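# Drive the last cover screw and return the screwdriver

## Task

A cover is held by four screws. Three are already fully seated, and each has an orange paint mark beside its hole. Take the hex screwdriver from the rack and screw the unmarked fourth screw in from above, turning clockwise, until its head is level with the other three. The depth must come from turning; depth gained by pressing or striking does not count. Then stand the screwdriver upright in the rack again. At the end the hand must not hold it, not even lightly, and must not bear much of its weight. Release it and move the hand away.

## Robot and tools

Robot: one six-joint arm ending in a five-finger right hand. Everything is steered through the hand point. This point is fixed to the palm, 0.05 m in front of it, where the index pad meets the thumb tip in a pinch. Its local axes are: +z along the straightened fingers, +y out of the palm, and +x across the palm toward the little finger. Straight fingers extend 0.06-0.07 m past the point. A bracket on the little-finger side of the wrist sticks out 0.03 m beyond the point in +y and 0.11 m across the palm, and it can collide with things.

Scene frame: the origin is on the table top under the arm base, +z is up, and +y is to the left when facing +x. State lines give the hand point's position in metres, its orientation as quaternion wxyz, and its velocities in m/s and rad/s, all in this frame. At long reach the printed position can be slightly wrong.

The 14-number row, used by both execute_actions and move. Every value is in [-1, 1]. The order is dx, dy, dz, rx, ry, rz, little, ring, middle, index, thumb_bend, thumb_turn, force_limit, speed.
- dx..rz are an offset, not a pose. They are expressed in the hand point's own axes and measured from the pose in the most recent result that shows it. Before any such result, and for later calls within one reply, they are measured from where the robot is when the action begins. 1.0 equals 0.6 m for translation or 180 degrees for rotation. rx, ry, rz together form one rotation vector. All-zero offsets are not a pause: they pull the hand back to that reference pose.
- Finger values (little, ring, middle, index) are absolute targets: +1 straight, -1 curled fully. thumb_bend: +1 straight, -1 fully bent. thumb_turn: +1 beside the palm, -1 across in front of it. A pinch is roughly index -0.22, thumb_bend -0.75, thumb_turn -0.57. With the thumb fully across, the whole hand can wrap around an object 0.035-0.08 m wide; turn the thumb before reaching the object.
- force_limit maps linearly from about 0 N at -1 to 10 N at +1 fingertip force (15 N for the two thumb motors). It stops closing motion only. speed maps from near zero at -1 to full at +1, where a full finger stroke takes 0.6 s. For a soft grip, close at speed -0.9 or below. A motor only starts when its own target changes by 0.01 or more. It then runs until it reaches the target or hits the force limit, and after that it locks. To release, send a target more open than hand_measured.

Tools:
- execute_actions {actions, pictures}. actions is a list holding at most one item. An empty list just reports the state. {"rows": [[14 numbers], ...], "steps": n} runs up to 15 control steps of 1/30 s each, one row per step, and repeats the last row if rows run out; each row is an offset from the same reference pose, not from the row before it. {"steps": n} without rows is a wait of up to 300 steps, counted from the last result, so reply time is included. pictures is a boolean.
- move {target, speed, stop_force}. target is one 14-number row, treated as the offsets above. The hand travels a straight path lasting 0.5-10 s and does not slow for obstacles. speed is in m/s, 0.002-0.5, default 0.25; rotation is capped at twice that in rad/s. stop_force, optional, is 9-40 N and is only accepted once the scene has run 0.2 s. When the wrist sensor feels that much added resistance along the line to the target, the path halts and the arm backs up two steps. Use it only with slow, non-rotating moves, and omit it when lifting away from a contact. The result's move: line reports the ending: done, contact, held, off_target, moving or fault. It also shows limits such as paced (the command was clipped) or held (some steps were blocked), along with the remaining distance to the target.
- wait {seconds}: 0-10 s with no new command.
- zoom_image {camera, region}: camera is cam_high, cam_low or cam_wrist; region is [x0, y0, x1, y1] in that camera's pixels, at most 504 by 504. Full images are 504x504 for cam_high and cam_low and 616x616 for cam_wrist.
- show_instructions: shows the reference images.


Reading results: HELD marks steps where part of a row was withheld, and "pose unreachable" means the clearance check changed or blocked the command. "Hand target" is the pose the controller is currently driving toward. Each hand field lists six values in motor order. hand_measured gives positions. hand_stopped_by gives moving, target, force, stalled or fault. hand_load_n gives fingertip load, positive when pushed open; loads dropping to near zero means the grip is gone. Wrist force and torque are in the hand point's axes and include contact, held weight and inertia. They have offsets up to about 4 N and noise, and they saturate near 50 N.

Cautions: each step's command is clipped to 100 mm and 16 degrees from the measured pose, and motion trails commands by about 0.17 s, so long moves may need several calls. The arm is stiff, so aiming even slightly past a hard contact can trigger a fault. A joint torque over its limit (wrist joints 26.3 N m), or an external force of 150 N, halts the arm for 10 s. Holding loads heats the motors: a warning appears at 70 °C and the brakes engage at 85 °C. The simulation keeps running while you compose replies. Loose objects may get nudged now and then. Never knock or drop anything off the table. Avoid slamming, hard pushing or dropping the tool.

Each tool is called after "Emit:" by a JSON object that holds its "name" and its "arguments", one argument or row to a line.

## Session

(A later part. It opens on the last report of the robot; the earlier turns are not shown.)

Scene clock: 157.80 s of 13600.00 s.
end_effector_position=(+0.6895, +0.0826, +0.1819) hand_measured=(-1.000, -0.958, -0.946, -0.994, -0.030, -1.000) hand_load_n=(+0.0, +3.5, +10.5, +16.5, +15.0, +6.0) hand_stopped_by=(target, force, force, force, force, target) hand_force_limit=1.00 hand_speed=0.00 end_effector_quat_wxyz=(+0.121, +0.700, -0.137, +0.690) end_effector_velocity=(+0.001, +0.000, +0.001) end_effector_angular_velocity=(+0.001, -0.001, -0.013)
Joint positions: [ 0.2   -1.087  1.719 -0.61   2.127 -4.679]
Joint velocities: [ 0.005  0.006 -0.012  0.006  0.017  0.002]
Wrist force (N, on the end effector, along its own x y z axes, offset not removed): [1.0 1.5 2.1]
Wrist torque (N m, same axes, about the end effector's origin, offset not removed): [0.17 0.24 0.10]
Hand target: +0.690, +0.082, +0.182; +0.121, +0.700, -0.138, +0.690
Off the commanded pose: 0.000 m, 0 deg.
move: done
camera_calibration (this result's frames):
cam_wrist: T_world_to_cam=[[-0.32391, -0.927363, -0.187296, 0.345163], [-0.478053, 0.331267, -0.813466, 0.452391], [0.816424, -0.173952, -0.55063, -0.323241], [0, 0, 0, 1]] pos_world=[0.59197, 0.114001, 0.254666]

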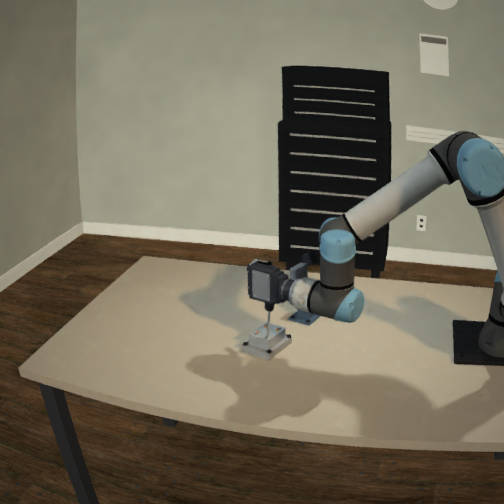

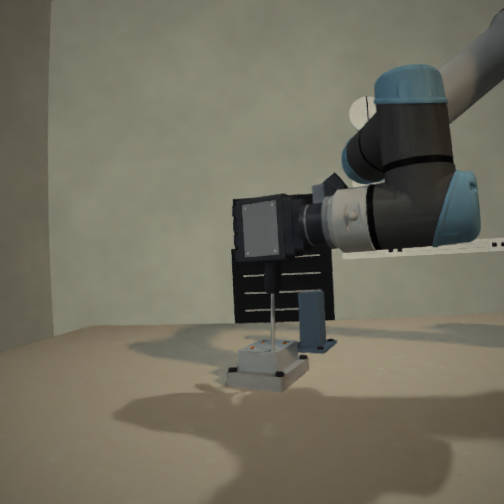

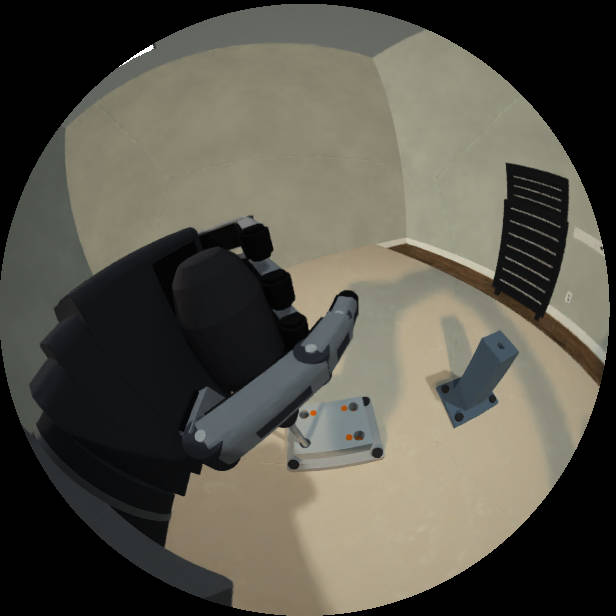

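Emit:
{"name": "execute_actions", "arguments": {
  "actions": [
    {"rows":[[0,0.0003,0.0023,0,0,0,-0.72,-0.72,-0.68,-0.72,0.15,-1,1,0.3]],"steps":9}
  ],
  "pictures": false
}}

Emit:
{"name": "move", "arguments": {
  "target": [0.0005,-0.0458,0.0195,0.155,0,-0.0082,-0.72,-0.72,-0.68,-0.72,0.15,-1,1,0.3],
  "speed": 0.5
}}

Emit:
{"name": "move", "arguments": {
  "target": [0.0005,-0.0458,0.0195,0.1667,0,-0.0088,-0.72,-0.72,-0.68,-0.72,0.15,-1,1,0.3],
  "speed": 0.5
}}

Emit:
{"name": "execute_actions", "arguments": {
  "actions": [
    {"rows":[[0,0,0,0,0,0,-1,-1,-1,-1,0.15,-1,1,0],[0,0,0,0,0,0,-1,-1,-1,-1,0.15,-1,1,0],[0,0,0,0,0,0,-1,-1,-1,-1,0.15,-1,1,0],[0,0,0,0,0,0,-1,-1,-1,-1,-1,-1,1,0]],"steps":12}
  ],
  "pictures": false
}}

Emit:
{"name": "move", "arguments": {
  "target": [-0.0017,0.03,-0.0398,-0.1667,0,0.0088,-1,-1,-1,-1,-1,-1,1,0],
  "speed": 0.5
}}

Emit:
{"name": "move", "arguments": {
  "target": [-0.0017,0.03,-0.0398,-0.155,0,0.0082,-1,-1,-1,-1,-1,-1,1,0],
  "speed": 0.5
}}

Emit:
{"name": "execute_actions", "arguments": {
  "actions": [
    {"rows":[[0,0.0003,0.0023,0,0,0,-0.72,-0.72,-0.68,-0.72,0.15,-1,1,0.3]],"steps":9}
  ],
  "pictures": false
}}

Emit:
{"name": "move", "arguments": {
  "target": [0.0005,-0.0458,0.0195,0.155,0,-0.0082,-0.72,-0.72,-0.68,-0.72,0.15,-1,1,0.3],
  "speed": 0.5
}}

Emit:
{"name": "move", "arguments": {
  "target": [0.0005,-0.0458,0.0195,0.1667,0,-0.0088,-0.72,-0.72,-0.68,-0.72,0.15,-1,1,0.3],
  "speed": 0.5
}}

Emit:
{"name": "execute_actions", "arguments": {
  "actions": [
    {"rows":[[0,0,0,0,0,0,-1,-1,-1,-1,0.15,-1,1,0],[0,0,0,0,0,0,-1,-1,-1,-1,0.15,-1,1,0],[0,0,0,0,0,0,-1,-1,-1,-1,0.15,-1,1,0],[0,0,0,0,0,0,-1,-1,-1,-1,-1,-1,1,0]],"steps":12}
  ],
  "pictures": false
}}

Emit:
{"name": "move", "arguments": {
  "target": [-0.0017,0.03,-0.0398,-0.1667,0,0.0088,-1,-1,-1,-1,-1,-1,1,0],
  "speed": 0.5
}}

Emit:
{"name": "move", "arguments": {
  "target": [-0.0017,0.03,-0.0398,-0.155,0,0.0082,-1,-1,-1,-1,-1,-1,1,0],
  "speed": 0.5
}}

Emit:
{"name": "execute_actions", "arguments": {
  "actions": [
    {"rows":[[0,0.0003,0.0023,0,0,0,-0.72,-0.72,-0.68,-0.72,0.15,-1,1,0.3]],"steps":9}
  ],
  "pictures": false
}}

Emit:
{"name": "move", "arguments": {
  "target": [0.0005,-0.0458,0.0195,0.155,0,-0.0082,-0.72,-0.72,-0.68,-0.72,0.15,-1,1,0.3],
  "speed": 0.5
}}

Emit:
{"name": "move", "arguments": {
  "target": [0.0005,-0.0458,0.0195,0.1667,0,-0.0088,-0.72,-0.72,-0.68,-0.72,0.15,-1,1,0.3],
  "speed": 0.5
}}

Emit:
{"name": "execute_actions", "arguments": {
  "actions": [
    {"rows":[[0,0,0,0,0,0,-1,-1,-1,-1,0.15,-1,1,0],[0,0,0,0,0,0,-1,-1,-1,-1,0.15,-1,1,0],[0,0,0,0,0,0,-1,-1,-1,-1,0.15,-1,1,0],[0,0,0,0,0,0,-1,-1,-1,-1,-1,-1,1,0]],"steps":12}
  ],
  "pictures": false
}}

Emit:
{"name": "move", "arguments": {
  "target": [-0.0017,0.03,-0.0398,-0.1667,0,0.0088,-1,-1,-1,-1,-1,-1,1,0],
  "speed": 0.5
}}

Emit:
{"name": "move", "arguments": {
  "target": [-0.0017,0.03,-0.0398,-0.155,0,0.0082,-1,-1,-1,-1,-1,-1,1,0],
  "speed": 0.5
}}

Emit:
{"name": "zoom_image", "arguments": {
  "camera": "cam_low",
  "region": [210,240,330,380]
}}

Scene clock: 165.20 s of 13600.00 s.
end_effector_position=(+0.6905, +0.0821, +0.1818) hand_measured=(-0.720, -0.720, -0.680, -0.720, +0.150, -1.000) hand_load_n=(+0.0, +0.0, +0.0, +0.0, +0.0, +0.0) hand_stopped_by=(moving, moving, moving, moving, moving, target) hand_force_limit=1.00 hand_speed=0.30 end_effector_quat_wxyz=(+0.121, +0.700, -0.137, +0.690) end_effector_velocity=(+0.002, -0.001, +0.000) end_effector_angular_velocity=(+0.000, -0.001, +0.001)
Joint positions: [ 0.199 -1.086  1.717 -0.609  2.126 -4.678]
Joint velocities: [-0.003  0.001 -0.002 -0.001 -0.005  0.   ]
Wrist force (N, on the end effector, along its own x y z axes, offset not removed): [0.4 2.1 1.2]
Wrist torque (N m, same axes, about the end effector's origin, offset not removed): [0.31 -0.05 0.09]
Hand target: +0.691, +0.082, +0.182; +0.121, +0.700, -0.137, +0.690
Off the commanded pose: 0.000 m, 0 deg.
Steps of this call (steps 1 to 90: nothing new was sent; then 4.10 s passed at rest; steps 91 to 99: all 9 steps of this action). Readings (end_effector_position | what the end effector reports):
91: (+0.6895, +0.0825, +0.1819) | hand_measured=(-1.000, -0.958, -0.946, -0.994, -0.030, -1.000) hand_load_n=(+0.0, +3.5, +10.5, +16.5, +15.0, +6.0) hand_stopped_by=(moving, moving, moving, moving, moving, target) hand_force_limit=1.00 hand_speed=0.30
92: (+0.6896, +0.0825, +0.1819) | hand_measured=(-1.000, -0.958, -0.946, -0.994, -0.030, -1.000) hand_load_n=(+0.0, +3.5, +10.5, +16.5, +15.0, +6.0) hand_stopped_by=(moving, moving, moving, moving, moving, target) hand_force_limit=1.00 hand_speed=0.30
94: (+0.6900, +0.0824, +0.1819) | hand_measured=(-0.934, -0.894, -0.896, -0.932, +0.010, -1.000) hand_load_n=(+0.0, +0.0, -13.0, +0.0, +12.5, +4.5) hand_stopped_by=(moving, moving, moving, moving, moving, target) hand_force_limit=1.00 hand_speed=0.30
98: (+0.6904, +0.0822, +0.1819) | hand_measured=(-0.720, -0.720, -0.740, -0.720, +0.152, -1.000) hand_load_n=(+0.0, +0.0, -3.5, +0.0, +3.0, +1.5) hand_stopped_by=(moving, moving, moving, moving, moving, target) hand_force_limit=1.00 hand_speed=0.30
99: the state above

Scene clock: 166.70 s of 13600.00 s.
end_effector_position=(+0.7112, +0.1034, +0.1825) hand_measured=(-0.720, -0.720, -0.680, -0.720, +0.150, -1.000) hand_load_n=(+0.0, +0.0, +0.0, +0.0, +0.0, +0.0) hand_stopped_by=(target, target, target, target, target, target) hand_force_limit=1.00 hand_speed=0.30 end_effector_quat_wxyz=(-0.042, +0.711, +0.041, +0.701) end_effector_velocity=(+0.001, -0.000, -0.000) end_effector_angular_velocity=(+0.000, -0.001, +0.013)
Joint positions: [ 0.01  -1.193  1.892 -0.686  1.452 -4.71 ]
Joint velocities: [-0.008 -0.001  0.002 -0.002 -0.021 -0.   ]
Wrist force (N, on the end effector, along its own x y z axes, offset not removed): [0.0 3.2 1.5]
Wrist torque (N m, same axes, about the end effector's origin, offset not removed): [0.46 0.11 0.11]
Hand target: +0.711, +0.103, +0.183; -0.043, +0.711, +0.042, +0.701
Off the commanded pose: 0.000 m, 0 deg.
move: done
camera_calibration (this result's frames):
cam_wrist: T_world_to_cam=[[0.147432, -0.97453, -0.168983, 0.0378974], [-0.571348, 0.055547, -0.818826, 0.552229], [0.807357, 0.217269, -0.548606, -0.371371], [0, 0, 0, 1]] pos_world=[0.609757, 0.0869451, 0.254847]

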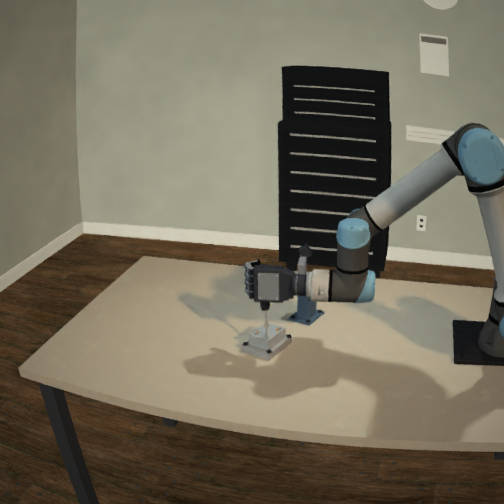

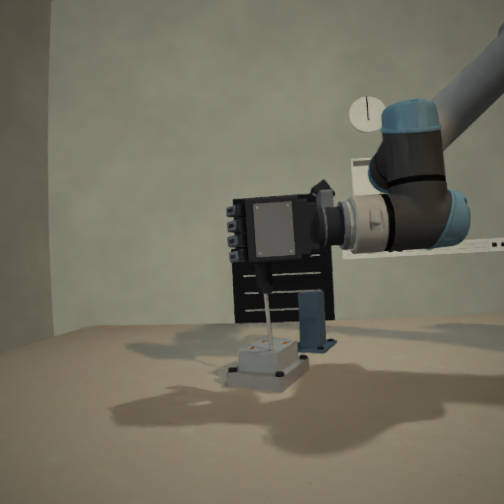

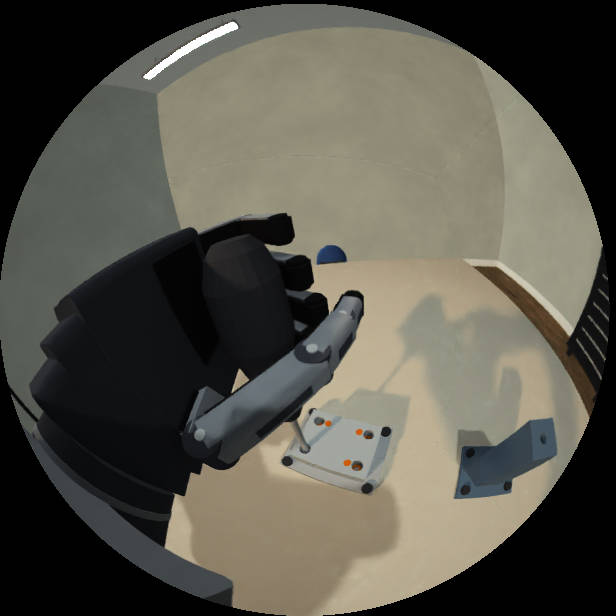

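Scene clock: 168.00 s of 13600.00 s.
end_effector_position=(+0.7193, +0.1318, +0.1827) hand_measured=(-0.720, -0.720, -0.680, -0.720, +0.150, -1.000) hand_load_n=(+0.0, +0.0, +0.0, +0.0, +0.0, +0.0) hand_stopped_by=(target, target, target, target, target, target) hand_force_limit=1.00 hand_speed=0.30 end_effector_quat_wxyz=(-0.215, +0.675, +0.230, +0.667) end_effector_velocity=(+0.001, +0.000, -0.000) end_effector_angular_velocity=(-0.001, +0.001, +0.013)
Joint positions: [-0.204 -1.173  1.862 -0.664  0.716 -4.748]
Joint velocities: [-0.005  0.004 -0.008  0.006 -0.018 -0.002]
Wrist force (N, on the end effector, along its own x y z axes, offset not removed): [-0.1 1.7 0.7]
Wrist torque (N m, same axes, about the end effector's origin, offset not removed): [0.33 0.00 0.15]
Hand target: +0.719, +0.132, +0.183; -0.215, +0.675, +0.231, +0.667
Off the commanded pose: 0.000 m, 0 deg.
move: done
camera_calibration (this result's frames):
cam_wrist: T_world_to_cam=[[0.615187, -0.774103, -0.149364, -0.302], [-0.516045, -0.252155, -0.818606, 0.55616], [0.596022, 0.580675, -0.554594, -0.278844], [0, 0, 0, 1]] pos_world=[0.638987, 0.0683777, 0.255523]

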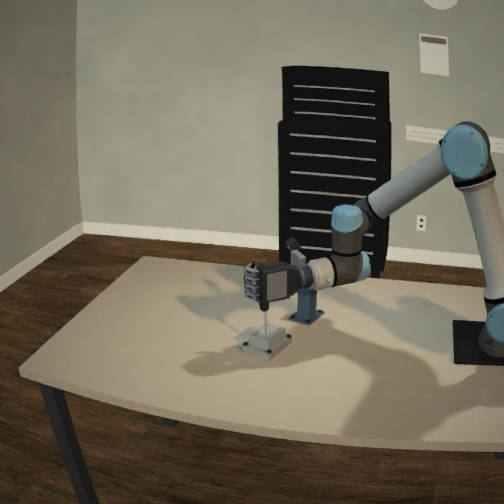

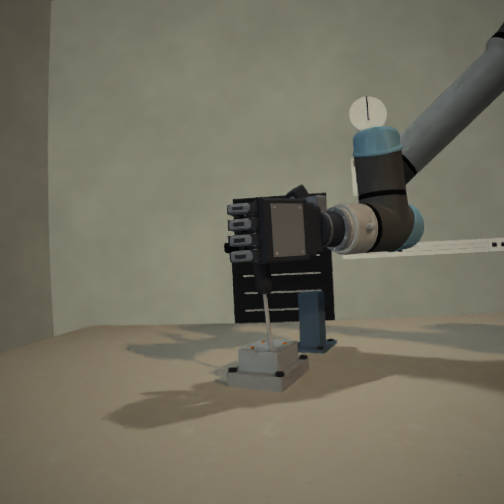

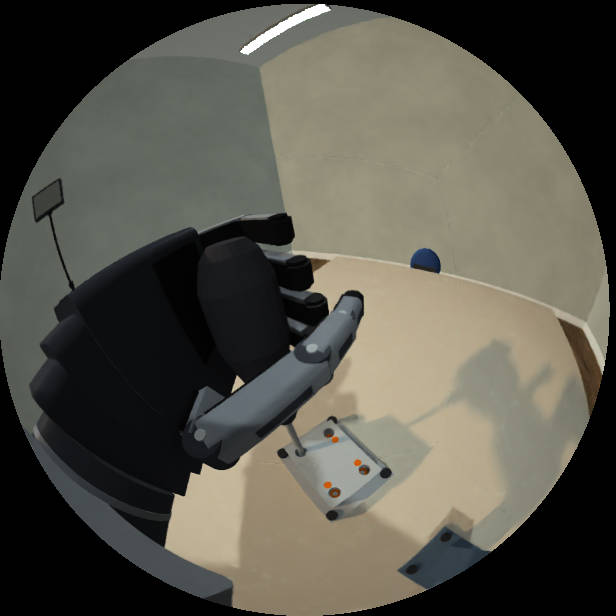

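Scene clock: 168.40 s of 13600.00 s.
end_effector_position=(+0.7194, +0.1317, +0.1827) hand_measured=(-1.000, -0.958, -0.946, -0.996, -0.040, -1.000) hand_load_n=(+0.0, +10.0, +10.0, +10.0, +15.5, +4.0) hand_stopped_by=(target, force, force, force, force, target) hand_force_limit=1.00 hand_speed=0.00 end_effector_quat_wxyz=(-0.214, +0.675, +0.230, +0.667) end_effector_velocity=(-0.000, +0.000, +0.000) end_effector_angular_velocity=(-0.000, -0.001, +0.001)
Joint positions: [-0.205 -1.173  1.862 -0.664  0.716 -4.748]
Joint velocities: [ 0.001 -0.     0.    -0.001  0.    -0.   ]
Wrist force (N, on the end effector, along its own x y z axes, offset not removed): [4.2 2.3 1.0]
Wrist torque (N m, same axes, about the end effector's origin, offset not removed): [0.29 -0.12 0.07]
Hand target: +0.719, +0.132, +0.183; -0.215, +0.675, +0.230, +0.667
Off the commanded pose: 0.000 m, 0 deg.
Steps of this call (steps 1 to 12: all 12 steps of this action). Readings (end_effector_position | what the end effector reports):
1: (+0.7194, +0.1319, +0.1827) | hand_measured=(-0.720, -0.720, -0.680, -0.720, +0.150, -1.000) hand_load_n=(+0.0, +0.0, +0.0, +0.0, +0.0, +0.0) hand_stopped_by=(moving, moving, moving, moving, target, target) hand_force_limit=1.00 hand_speed=0.00
2: (+0.7194, +0.1319, +0.1827) | hand_measured=(-0.720, -0.720, -0.680, -0.720, +0.150, -1.000) hand_load_n=(+0.0, +0.0, +0.0, +0.0, +0.0, +0.0) hand_stopped_by=(moving, moving, moving, moving, target, target) hand_force_limit=1.00 hand_speed=0.00
4: (+0.7194, +0.1319, +0.1827) | hand_measured=(-0.770, -0.770, -0.730, -0.770, +0.152, -1.000) hand_load_n=(+0.0, +0.0, +3.5, +0.0, +2.0, +0.5) hand_stopped_by=(moving, moving, moving, moving, moving, target) hand_force_limit=1.00 hand_speed=0.00
8: (+0.7194, +0.1318, +0.1827) | hand_measured=(-0.992, -0.960, -0.946, -0.990, +0.090, -1.000) hand_load_n=(+0.0, +11.5, +12.0, +8.5, +5.5, +1.5) hand_stopped_by=(moving, force, force, moving, moving, target) hand_force_limit=1.00 hand_speed=0.00
12: the state above

Scene clock: 169.93 s of 13600.00 s.
end_effector_position=(+0.7111, +0.1032, +0.1825) hand_measured=(-1.000, -0.958, -0.946, -0.996, -0.030, -1.000) hand_load_n=(+0.0, +5.5, +10.5, +13.5, +15.0, +5.0) hand_stopped_by=(target, force, force, force, force, target) hand_force_limit=1.00 hand_speed=0.00 end_effector_quat_wxyz=(-0.042, +0.710, +0.041, +0.701) end_effector_velocity=(+0.001, -0.001, -0.000) end_effector_angular_velocity=(-0.000, +0.001, -0.014)
Joint positions: [ 0.01  -1.193  1.892 -0.687  1.452 -4.71 ]
Joint velocities: [ 0.007  0.004 -0.006  0.003  0.021  0.   ]
Wrist force (N, on the end effector, along its own x y z axes, offset not removed): [11.0 1.7 1.3]
Wrist torque (N m, same axes, about the end effector's origin, offset not removed): [0.19 -0.44 0.24]
Hand target: +0.711, +0.103, +0.183; -0.042, +0.711, +0.041, +0.701
Off the commanded pose: 0.000 m, 0 deg.
move: done
camera_calibration (this result's frames):
cam_wrist: T_world_to_cam=[[0.14744, -0.974533, -0.168956, 0.0377183], [-0.571021, 0.0556076, -0.81905, 0.551992], [0.807586, 0.217238, -0.548281, -0.371458], [0, 0, 0, 1]] pos_world=[0.609622, 0.0867577, 0.254818]

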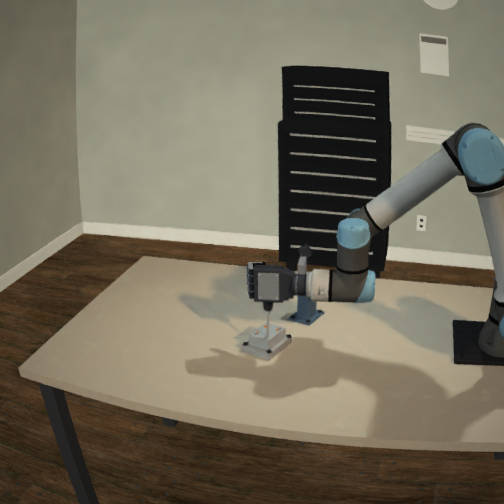

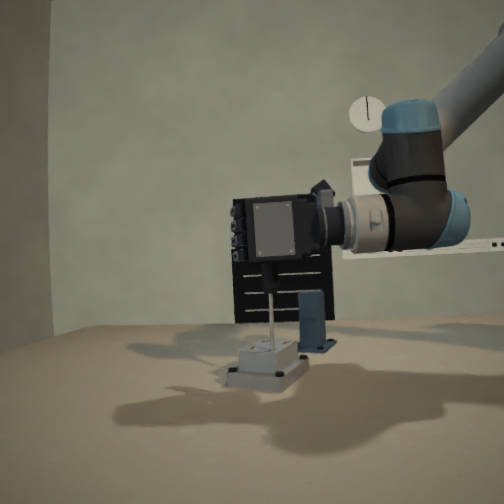

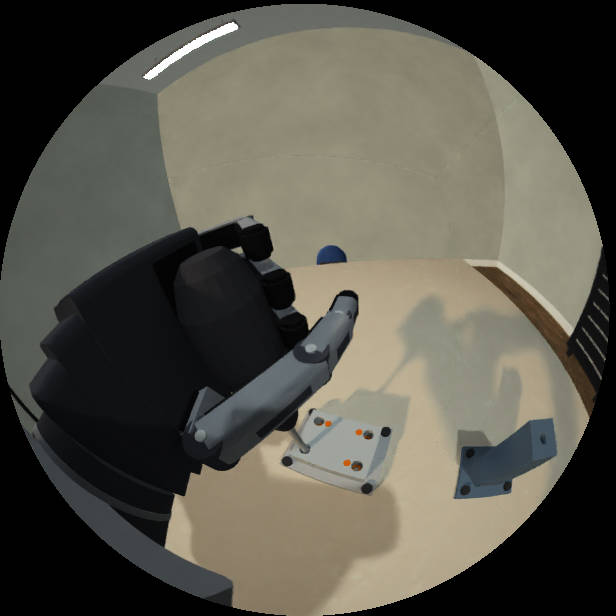

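Scene clock: 171.20 s of 13600.00 s.
end_effector_position=(+0.6895, +0.0826, +0.1817) hand_measured=(-1.000, -0.960, -0.946, -0.996, -0.030, -1.000) hand_load_n=(+0.0, +3.5, +10.5, +16.0, +15.0, +6.0) hand_stopped_by=(target, force, force, force, force, target) hand_force_limit=1.00 hand_speed=0.00 end_effector_quat_wxyz=(+0.121, +0.700, -0.137, +0.690) end_effector_velocity=(+0.000, -0.001, -0.000) end_effector_angular_velocity=(+0.001, +0.002, -0.014)
Joint positions: [ 0.2   -1.087  1.719 -0.611  2.127 -4.679]
Joint velocities: [ 0.003  0.006 -0.011  0.008  0.017  0.002]
Wrist force (N, on the end effector, along its own x y z axes, offset not removed): [2.3 2.1 3.8]
Wrist torque (N m, same axes, about the end effector's origin, offset not removed): [0.14 0.18 -0.06]
Hand target: +0.690, +0.082, +0.182; +0.121, +0.700, -0.138, +0.690
Off the commanded pose: 0.000 m, 0 deg.
move: done
camera_calibration (this result's frames):
cam_wrist: T_world_to_cam=[[-0.323949, -0.927328, -0.187402, 0.345199], [-0.477691, 0.331306, -0.813663, 0.452047], [0.81662, -0.174065, -0.550303, -0.323593], [0, 0, 0, 1]] pos_world=[0.592018, 0.11402, 0.25443]

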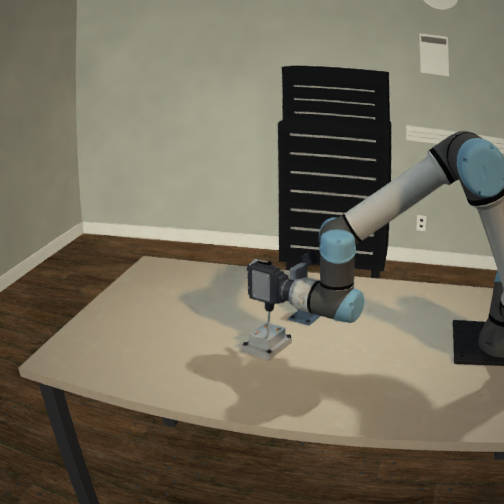

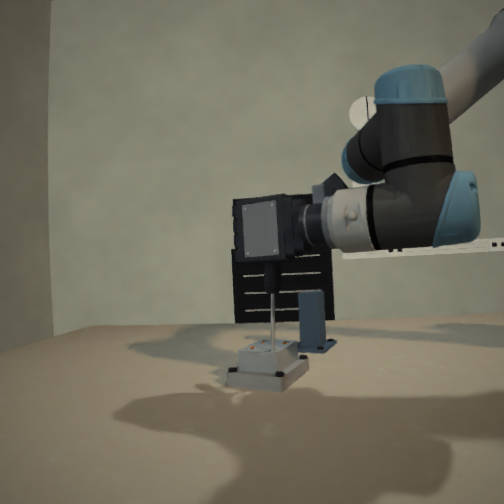

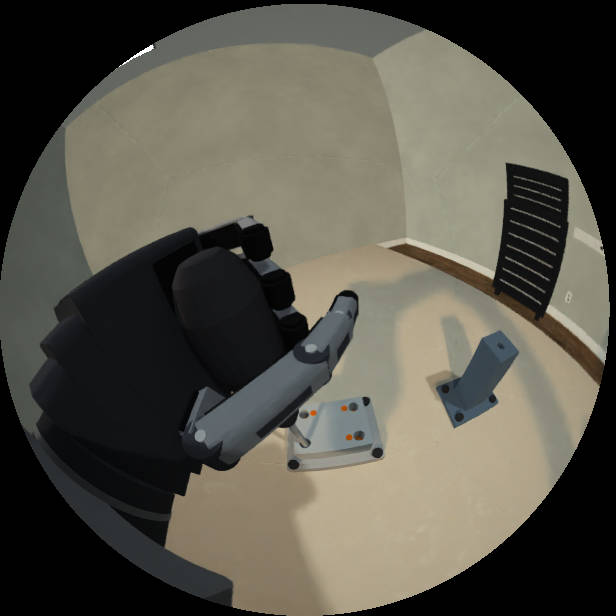

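Scene clock: 171.50 s of 13600.00 s.
end_effector_position=(+0.6906, +0.0822, +0.1816) hand_measured=(-0.720, -0.720, -0.680, -0.720, +0.150, -1.000) hand_load_n=(+0.0, +0.0, +0.0, +0.0, +0.0, +0.0) hand_stopped_by=(moving, moving, moving, moving, moving, target) hand_force_limit=1.00 hand_speed=0.30 end_effector_quat_wxyz=(+0.121, +0.700, -0.137, +0.690) end_effector_velocity=(+0.001, -0.001, -0.000) end_effector_angular_velocity=(+0.000, -0.000, -0.000)
Joint positions: [ 0.199 -1.085  1.717 -0.61   2.126 -4.679]
Joint velocities: [-0.003  0.001 -0.002  0.    -0.002  0.   ]
Wrist force (N, on the end effector, along its own x y z axes, offset not removed): [1.3 2.3 0.1]
Wrist torque (N m, same axes, about the end effector's origin, offset not removed): [0.43 -0.18 0.08]
Hand target: +0.691, +0.082, +0.182; +0.121, +0.700, -0.137, +0.690
Off the commanded pose: 0.000 m, 0 deg.
Steps of this call (steps 1 to 9: all 9 steps of this action). Readings (end_effector_position | what the end effector reports):
1: (+0.6896, +0.0826, +0.1817) | hand_measured=(-1.000, -0.960, -0.946, -0.996, -0.030, -1.000) hand_load_n=(+0.0, +3.5, +10.5, +16.0, +15.0, +6.0) hand_stopped_by=(moving, moving, moving, moving, moving, target) hand_force_limit=1.00 hand_speed=0.30
2: (+0.6897, +0.0825, +0.1817) | hand_measured=(-1.000, -0.960, -0.946, -0.996, -0.030, -1.000) hand_load_n=(+0.0, +3.5, +10.5, +16.0, +15.0, +6.0) hand_stopped_by=(moving, moving, moving, moving, moving, target) hand_force_limit=1.00 hand_speed=0.30
4: (+0.6900, +0.0824, +0.1816) | hand_measured=(-0.934, -0.894, -0.896, -0.932, +0.010, -1.000) hand_load_n=(+0.0, +0.0, -13.0, +0.0, +12.5, +4.5) hand_stopped_by=(moving, moving, moving, moving, moving, target) hand_force_limit=1.00 hand_speed=0.30
8: (+0.6905, +0.0822, +0.1816) | hand_measured=(-0.720, -0.720, -0.742, -0.720, +0.152, -1.000) hand_load_n=(+0.0, +0.0, -4.0, +0.0, +3.0, +1.5) hand_stopped_by=(moving, moving, moving, moving, moving, target) hand_force_limit=1.00 hand_speed=0.30
9: the state above

Scene clock: 173.00 s of 13600.00 s.
end_effector_position=(+0.7113, +0.1034, +0.1823) hand_measured=(-0.720, -0.720, -0.680, -0.720, +0.150, -1.000) hand_load_n=(+0.0, +0.0, +0.0, +0.0, +0.0, +0.0) hand_stopped_by=(target, target, target, target, target, target) hand_force_limit=1.00 hand_speed=0.30 end_effector_quat_wxyz=(-0.042, +0.710, +0.041, +0.701) end_effector_velocity=(+0.001, -0.000, +0.000) end_effector_angular_velocity=(+0.000, -0.001, +0.013)
Joint positions: [ 0.01  -1.192  1.892 -0.687  1.453 -4.71 ]
Joint velocities: [-0.008 -0.001  0.001 -0.001 -0.022 -0.   ]
Wrist force (N, on the end effector, along its own x y z axes, offset not removed): [-1.7 3.1 1.2]
Wrist torque (N m, same axes, about the end effector's origin, offset not removed): [0.49 0.22 0.02]
Hand target: +0.711, +0.103, +0.182; -0.043, +0.710, +0.042, +0.701
Off the commanded pose: 0.000 m, 0 deg.
move: done
camera_calibration (this result's frames):
cam_wrist: T_world_to_cam=[[0.147421, -0.974545, -0.168905, 0.0378576], [-0.570982, 0.0555861, -0.819078, 0.551903], [0.807618, 0.217191, -0.548253, -0.37178], [0, 0, 0, 1]] pos_world=[0.609802, 0.0869631, 0.254616]

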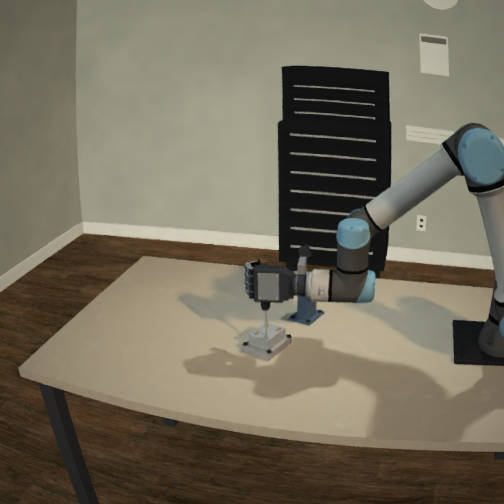

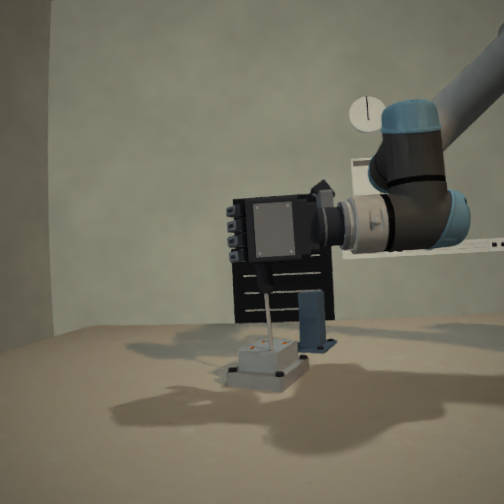

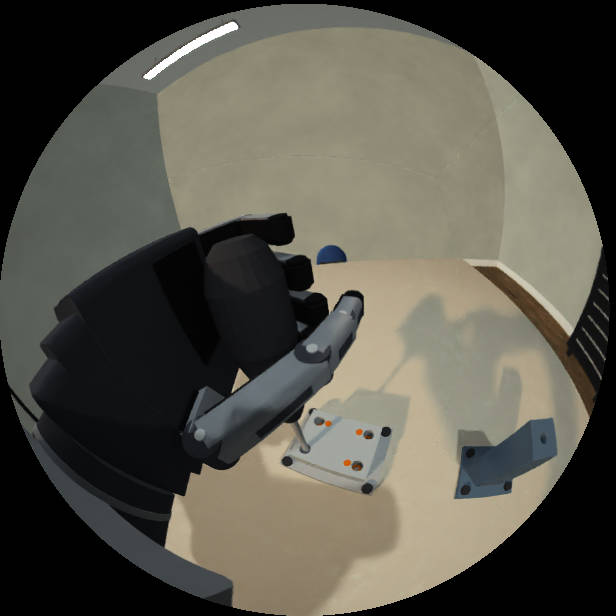

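Scene clock: 174.30 s of 13600.00 s.
end_effector_position=(+0.7194, +0.1318, +0.1825) hand_measured=(-0.720, -0.720, -0.680, -0.720, +0.150, -1.000) hand_load_n=(+0.0, +0.0, +0.0, +0.0, +0.0, +0.0) hand_stopped_by=(target, target, target, target, target, target) hand_force_limit=1.00 hand_speed=0.30 end_effector_quat_wxyz=(-0.214, +0.675, +0.230, +0.667) end_effector_velocity=(+0.001, +0.001, -0.000) end_effector_angular_velocity=(-0.001, +0.001, +0.016)
Joint positions: [-0.204 -1.173  1.862 -0.665  0.716 -4.748]
Joint velocities: [-0.004  0.004 -0.007  0.006 -0.02  -0.002]
Wrist force (N, on the end effector, along its own x y z axes, offset not removed): [0.3 2.2 2.5]
Wrist torque (N m, same axes, about the end effector's origin, offset not removed): [0.28 -0.08 0.11]
Hand target: +0.720, +0.132, +0.182; -0.215, +0.675, +0.231, +0.667
Off the commanded pose: 0.000 m, 0 deg.
move: done
camera_calibration (this result's frames):
cam_wrist: T_world_to_cam=[[0.615185, -0.774159, -0.149083, -0.302113], [-0.515707, -0.252121, -0.818829, 0.555847], [0.596317, 0.580614, -0.55434, -0.279249], [0, 0, 0, 1]] pos_world=[0.63903, 0.068393, 0.255305]

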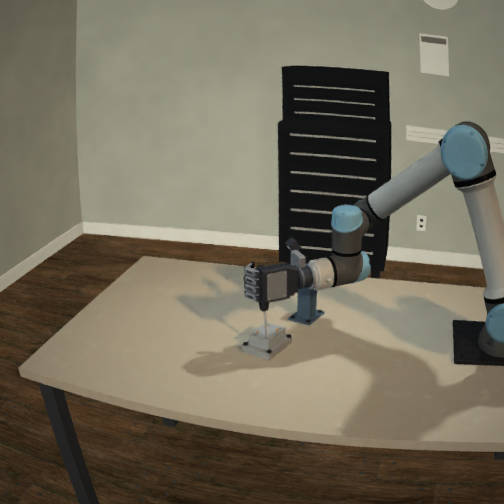

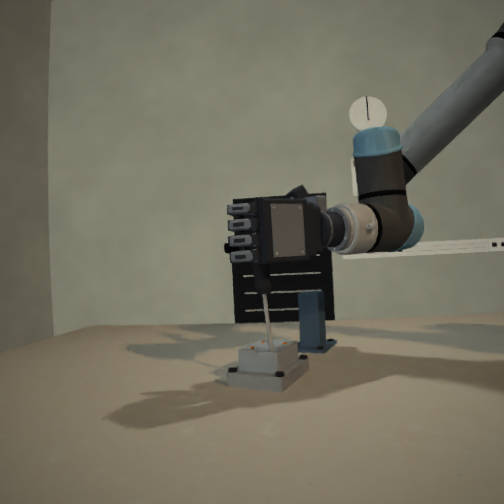

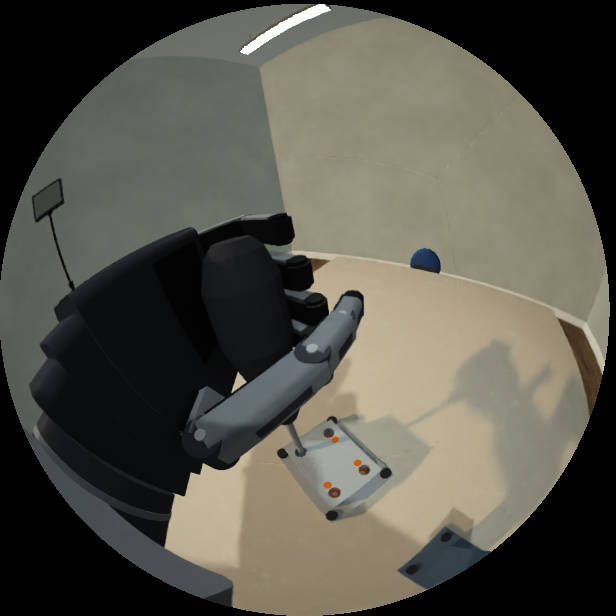

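Scene clock: 174.70 s of 13600.00 s.
end_effector_position=(+0.7195, +0.1317, +0.1825) hand_measured=(-1.000, -0.958, -0.946, -0.996, -0.040, -1.000) hand_load_n=(+0.0, +9.5, +10.0, +10.0, +15.5, +4.0) hand_stopped_by=(target, force, force, force, force, target) hand_force_limit=1.00 hand_speed=0.00 end_effector_quat_wxyz=(-0.214, +0.675, +0.230, +0.667) end_effector_velocity=(+0.000, -0.001, +0.000) end_effector_angular_velocity=(-0.000, -0.001, -0.002)
Joint positions: [-0.204 -1.173  1.862 -0.665  0.716 -4.748]
Joint velocities: [-0.    -0.     0.    -0.001  0.002 -0.   ]
Wrist force (N, on the end effector, along its own x y z axes, offset not removed): [2.9 2.1 2.0]
Wrist torque (N m, same axes, about the end effector's origin, offset not removed): [0.23 -0.23 0.17]
Hand target: +0.719, +0.132, +0.182; -0.214, +0.675, +0.230, +0.667
Off the commanded pose: 0.000 m, 0 deg.
Steps of this call (steps 1 to 12: all 12 steps of this action). Readings (end_effector_position | what the end effector reports):
1: (+0.7194, +0.1319, +0.1825) | hand_measured=(-0.720, -0.720, -0.680, -0.720, +0.150, -1.000) hand_load_n=(+0.0, +0.0, +0.0, +0.0, +0.0, +0.0) hand_stopped_by=(moving, moving, moving, moving, target, target) hand_force_limit=1.00 hand_speed=0.00
2: (+0.7194, +0.1319, +0.1825) | hand_measured=(-0.720, -0.720, -0.680, -0.720, +0.150, -1.000) hand_load_n=(+0.0, +0.0, +0.0, +0.0, +0.0, +0.0) hand_stopped_by=(moving, moving, moving, moving, target, target) hand_force_limit=1.00 hand_speed=0.00
4: (+0.7194, +0.1319, +0.1825) | hand_measured=(-0.770, -0.770, -0.730, -0.770, +0.152, -1.000) hand_load_n=(+0.0, +0.0, +3.5, +0.0, +2.0, +0.5) hand_stopped_by=(moving, moving, moving, moving, moving, target) hand_force_limit=1.00 hand_speed=0.00
8: (+0.7195, +0.1318, +0.1825) | hand_measured=(-0.992, -0.958, -0.946, -0.990, +0.090, -1.000) hand_load_n=(+0.0, +10.5, +11.5, +8.5, +5.5, +1.5) hand_stopped_by=(moving, force, force, moving, moving, target) hand_force_limit=1.00 hand_speed=0.00
12: the state above

Scene clock: 176.23 s of 13600.00 s.
end_effector_position=(+0.7112, +0.1032, +0.1823) hand_measured=(-1.000, -0.958, -0.946, -0.996, -0.030, -1.000) hand_load_n=(+0.0, +5.0, +10.0, +14.0, +15.0, +5.0) hand_stopped_by=(target, force, force, force, force, target) hand_force_limit=1.00 hand_speed=0.00 end_effector_quat_wxyz=(-0.042, +0.710, +0.041, +0.701) end_effector_velocity=(+0.001, -0.001, +0.000) end_effector_angular_velocity=(-0.000, +0.001, -0.015)
Joint positions: [ 0.01  -1.193  1.892 -0.688  1.452 -4.71 ]
Joint velocities: [ 0.007  0.004 -0.007  0.003  0.022  0.   ]
Wrist force (N, on the end effector, along its own x y z axes, offset not removed): [9.2 3.6 2.5]
Wrist torque (N m, same axes, about the end effector's origin, offset not removed): [0.45 -0.38 0.20]
Hand target: +0.711, +0.103, +0.182; -0.042, +0.710, +0.041, +0.701
Off the commanded pose: 0.000 m, 0 deg.
move: done
camera_calibration (this result's frames):
cam_wrist: T_world_to_cam=[[0.147421, -0.974547, -0.168892, 0.0376858], [-0.57069, 0.0556538, -0.819278, 0.551666], [0.807824, 0.217164, -0.54796, -0.371848], [0, 0, 0, 1]] pos_world=[0.609663, 0.0867762, 0.254575]

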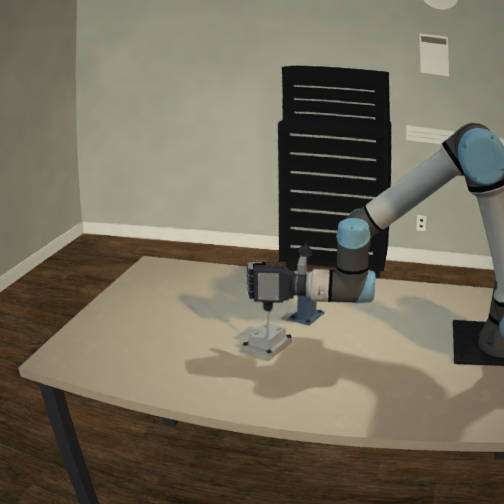

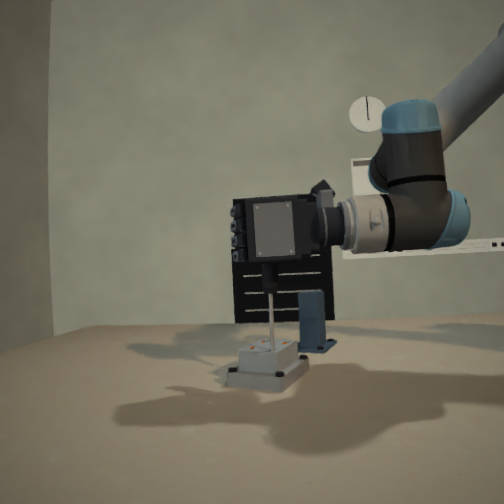

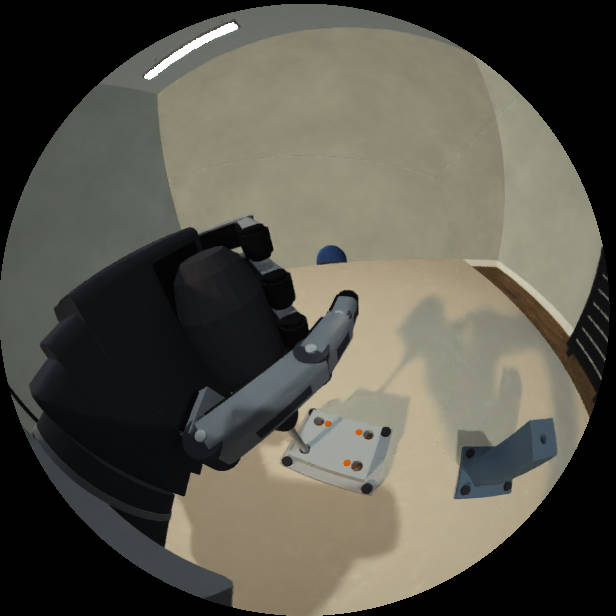

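Scene clock: 177.50 s of 13600.00 s.
end_effector_position=(+0.6896, +0.0826, +0.1815) hand_measured=(-1.000, -0.958, -0.946, -0.994, -0.030, -1.000) hand_load_n=(+0.0, +3.0, +10.5, +16.5, +15.0, +6.0) hand_stopped_by=(target, force, force, force, force, target) hand_force_limit=1.00 hand_speed=0.00 end_effector_quat_wxyz=(+0.121, +0.700, -0.138, +0.690) end_effector_velocity=(+0.000, -0.001, +0.000) end_effector_angular_velocity=(+0.001, +0.002, -0.014)
Joint positions: [ 0.2   -1.086  1.719 -0.612  2.127 -4.679]
Joint velocities: [ 0.003  0.006 -0.011  0.008  0.017  0.002]
Wrist force (N, on the end effector, along its own x y z axes, offset not removed): [0.2 2.8 2.4]
Wrist torque (N m, same axes, about the end effector's origin, offset not removed): [0.39 0.28 -0.02]
Hand target: +0.690, +0.082, +0.182; +0.121, +0.700, -0.138, +0.690
Off the commanded pose: 0.000 m, 0 deg.
move: done
camera_calibration (this result's frames):
cam_wrist: T_world_to_cam=[[-0.323958, -0.9273, -0.187524, 0.345217], [-0.47734, 0.331344, -0.813854, 0.451692], [0.816822, -0.174141, -0.549979, -0.323956], [0, 0, 0, 1]] pos_world=[0.592061, 0.11404, 0.254178]

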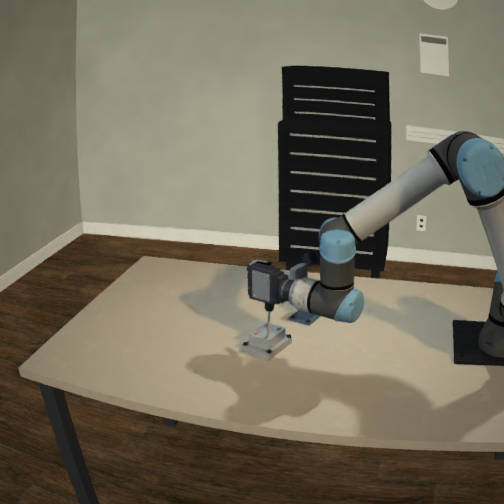

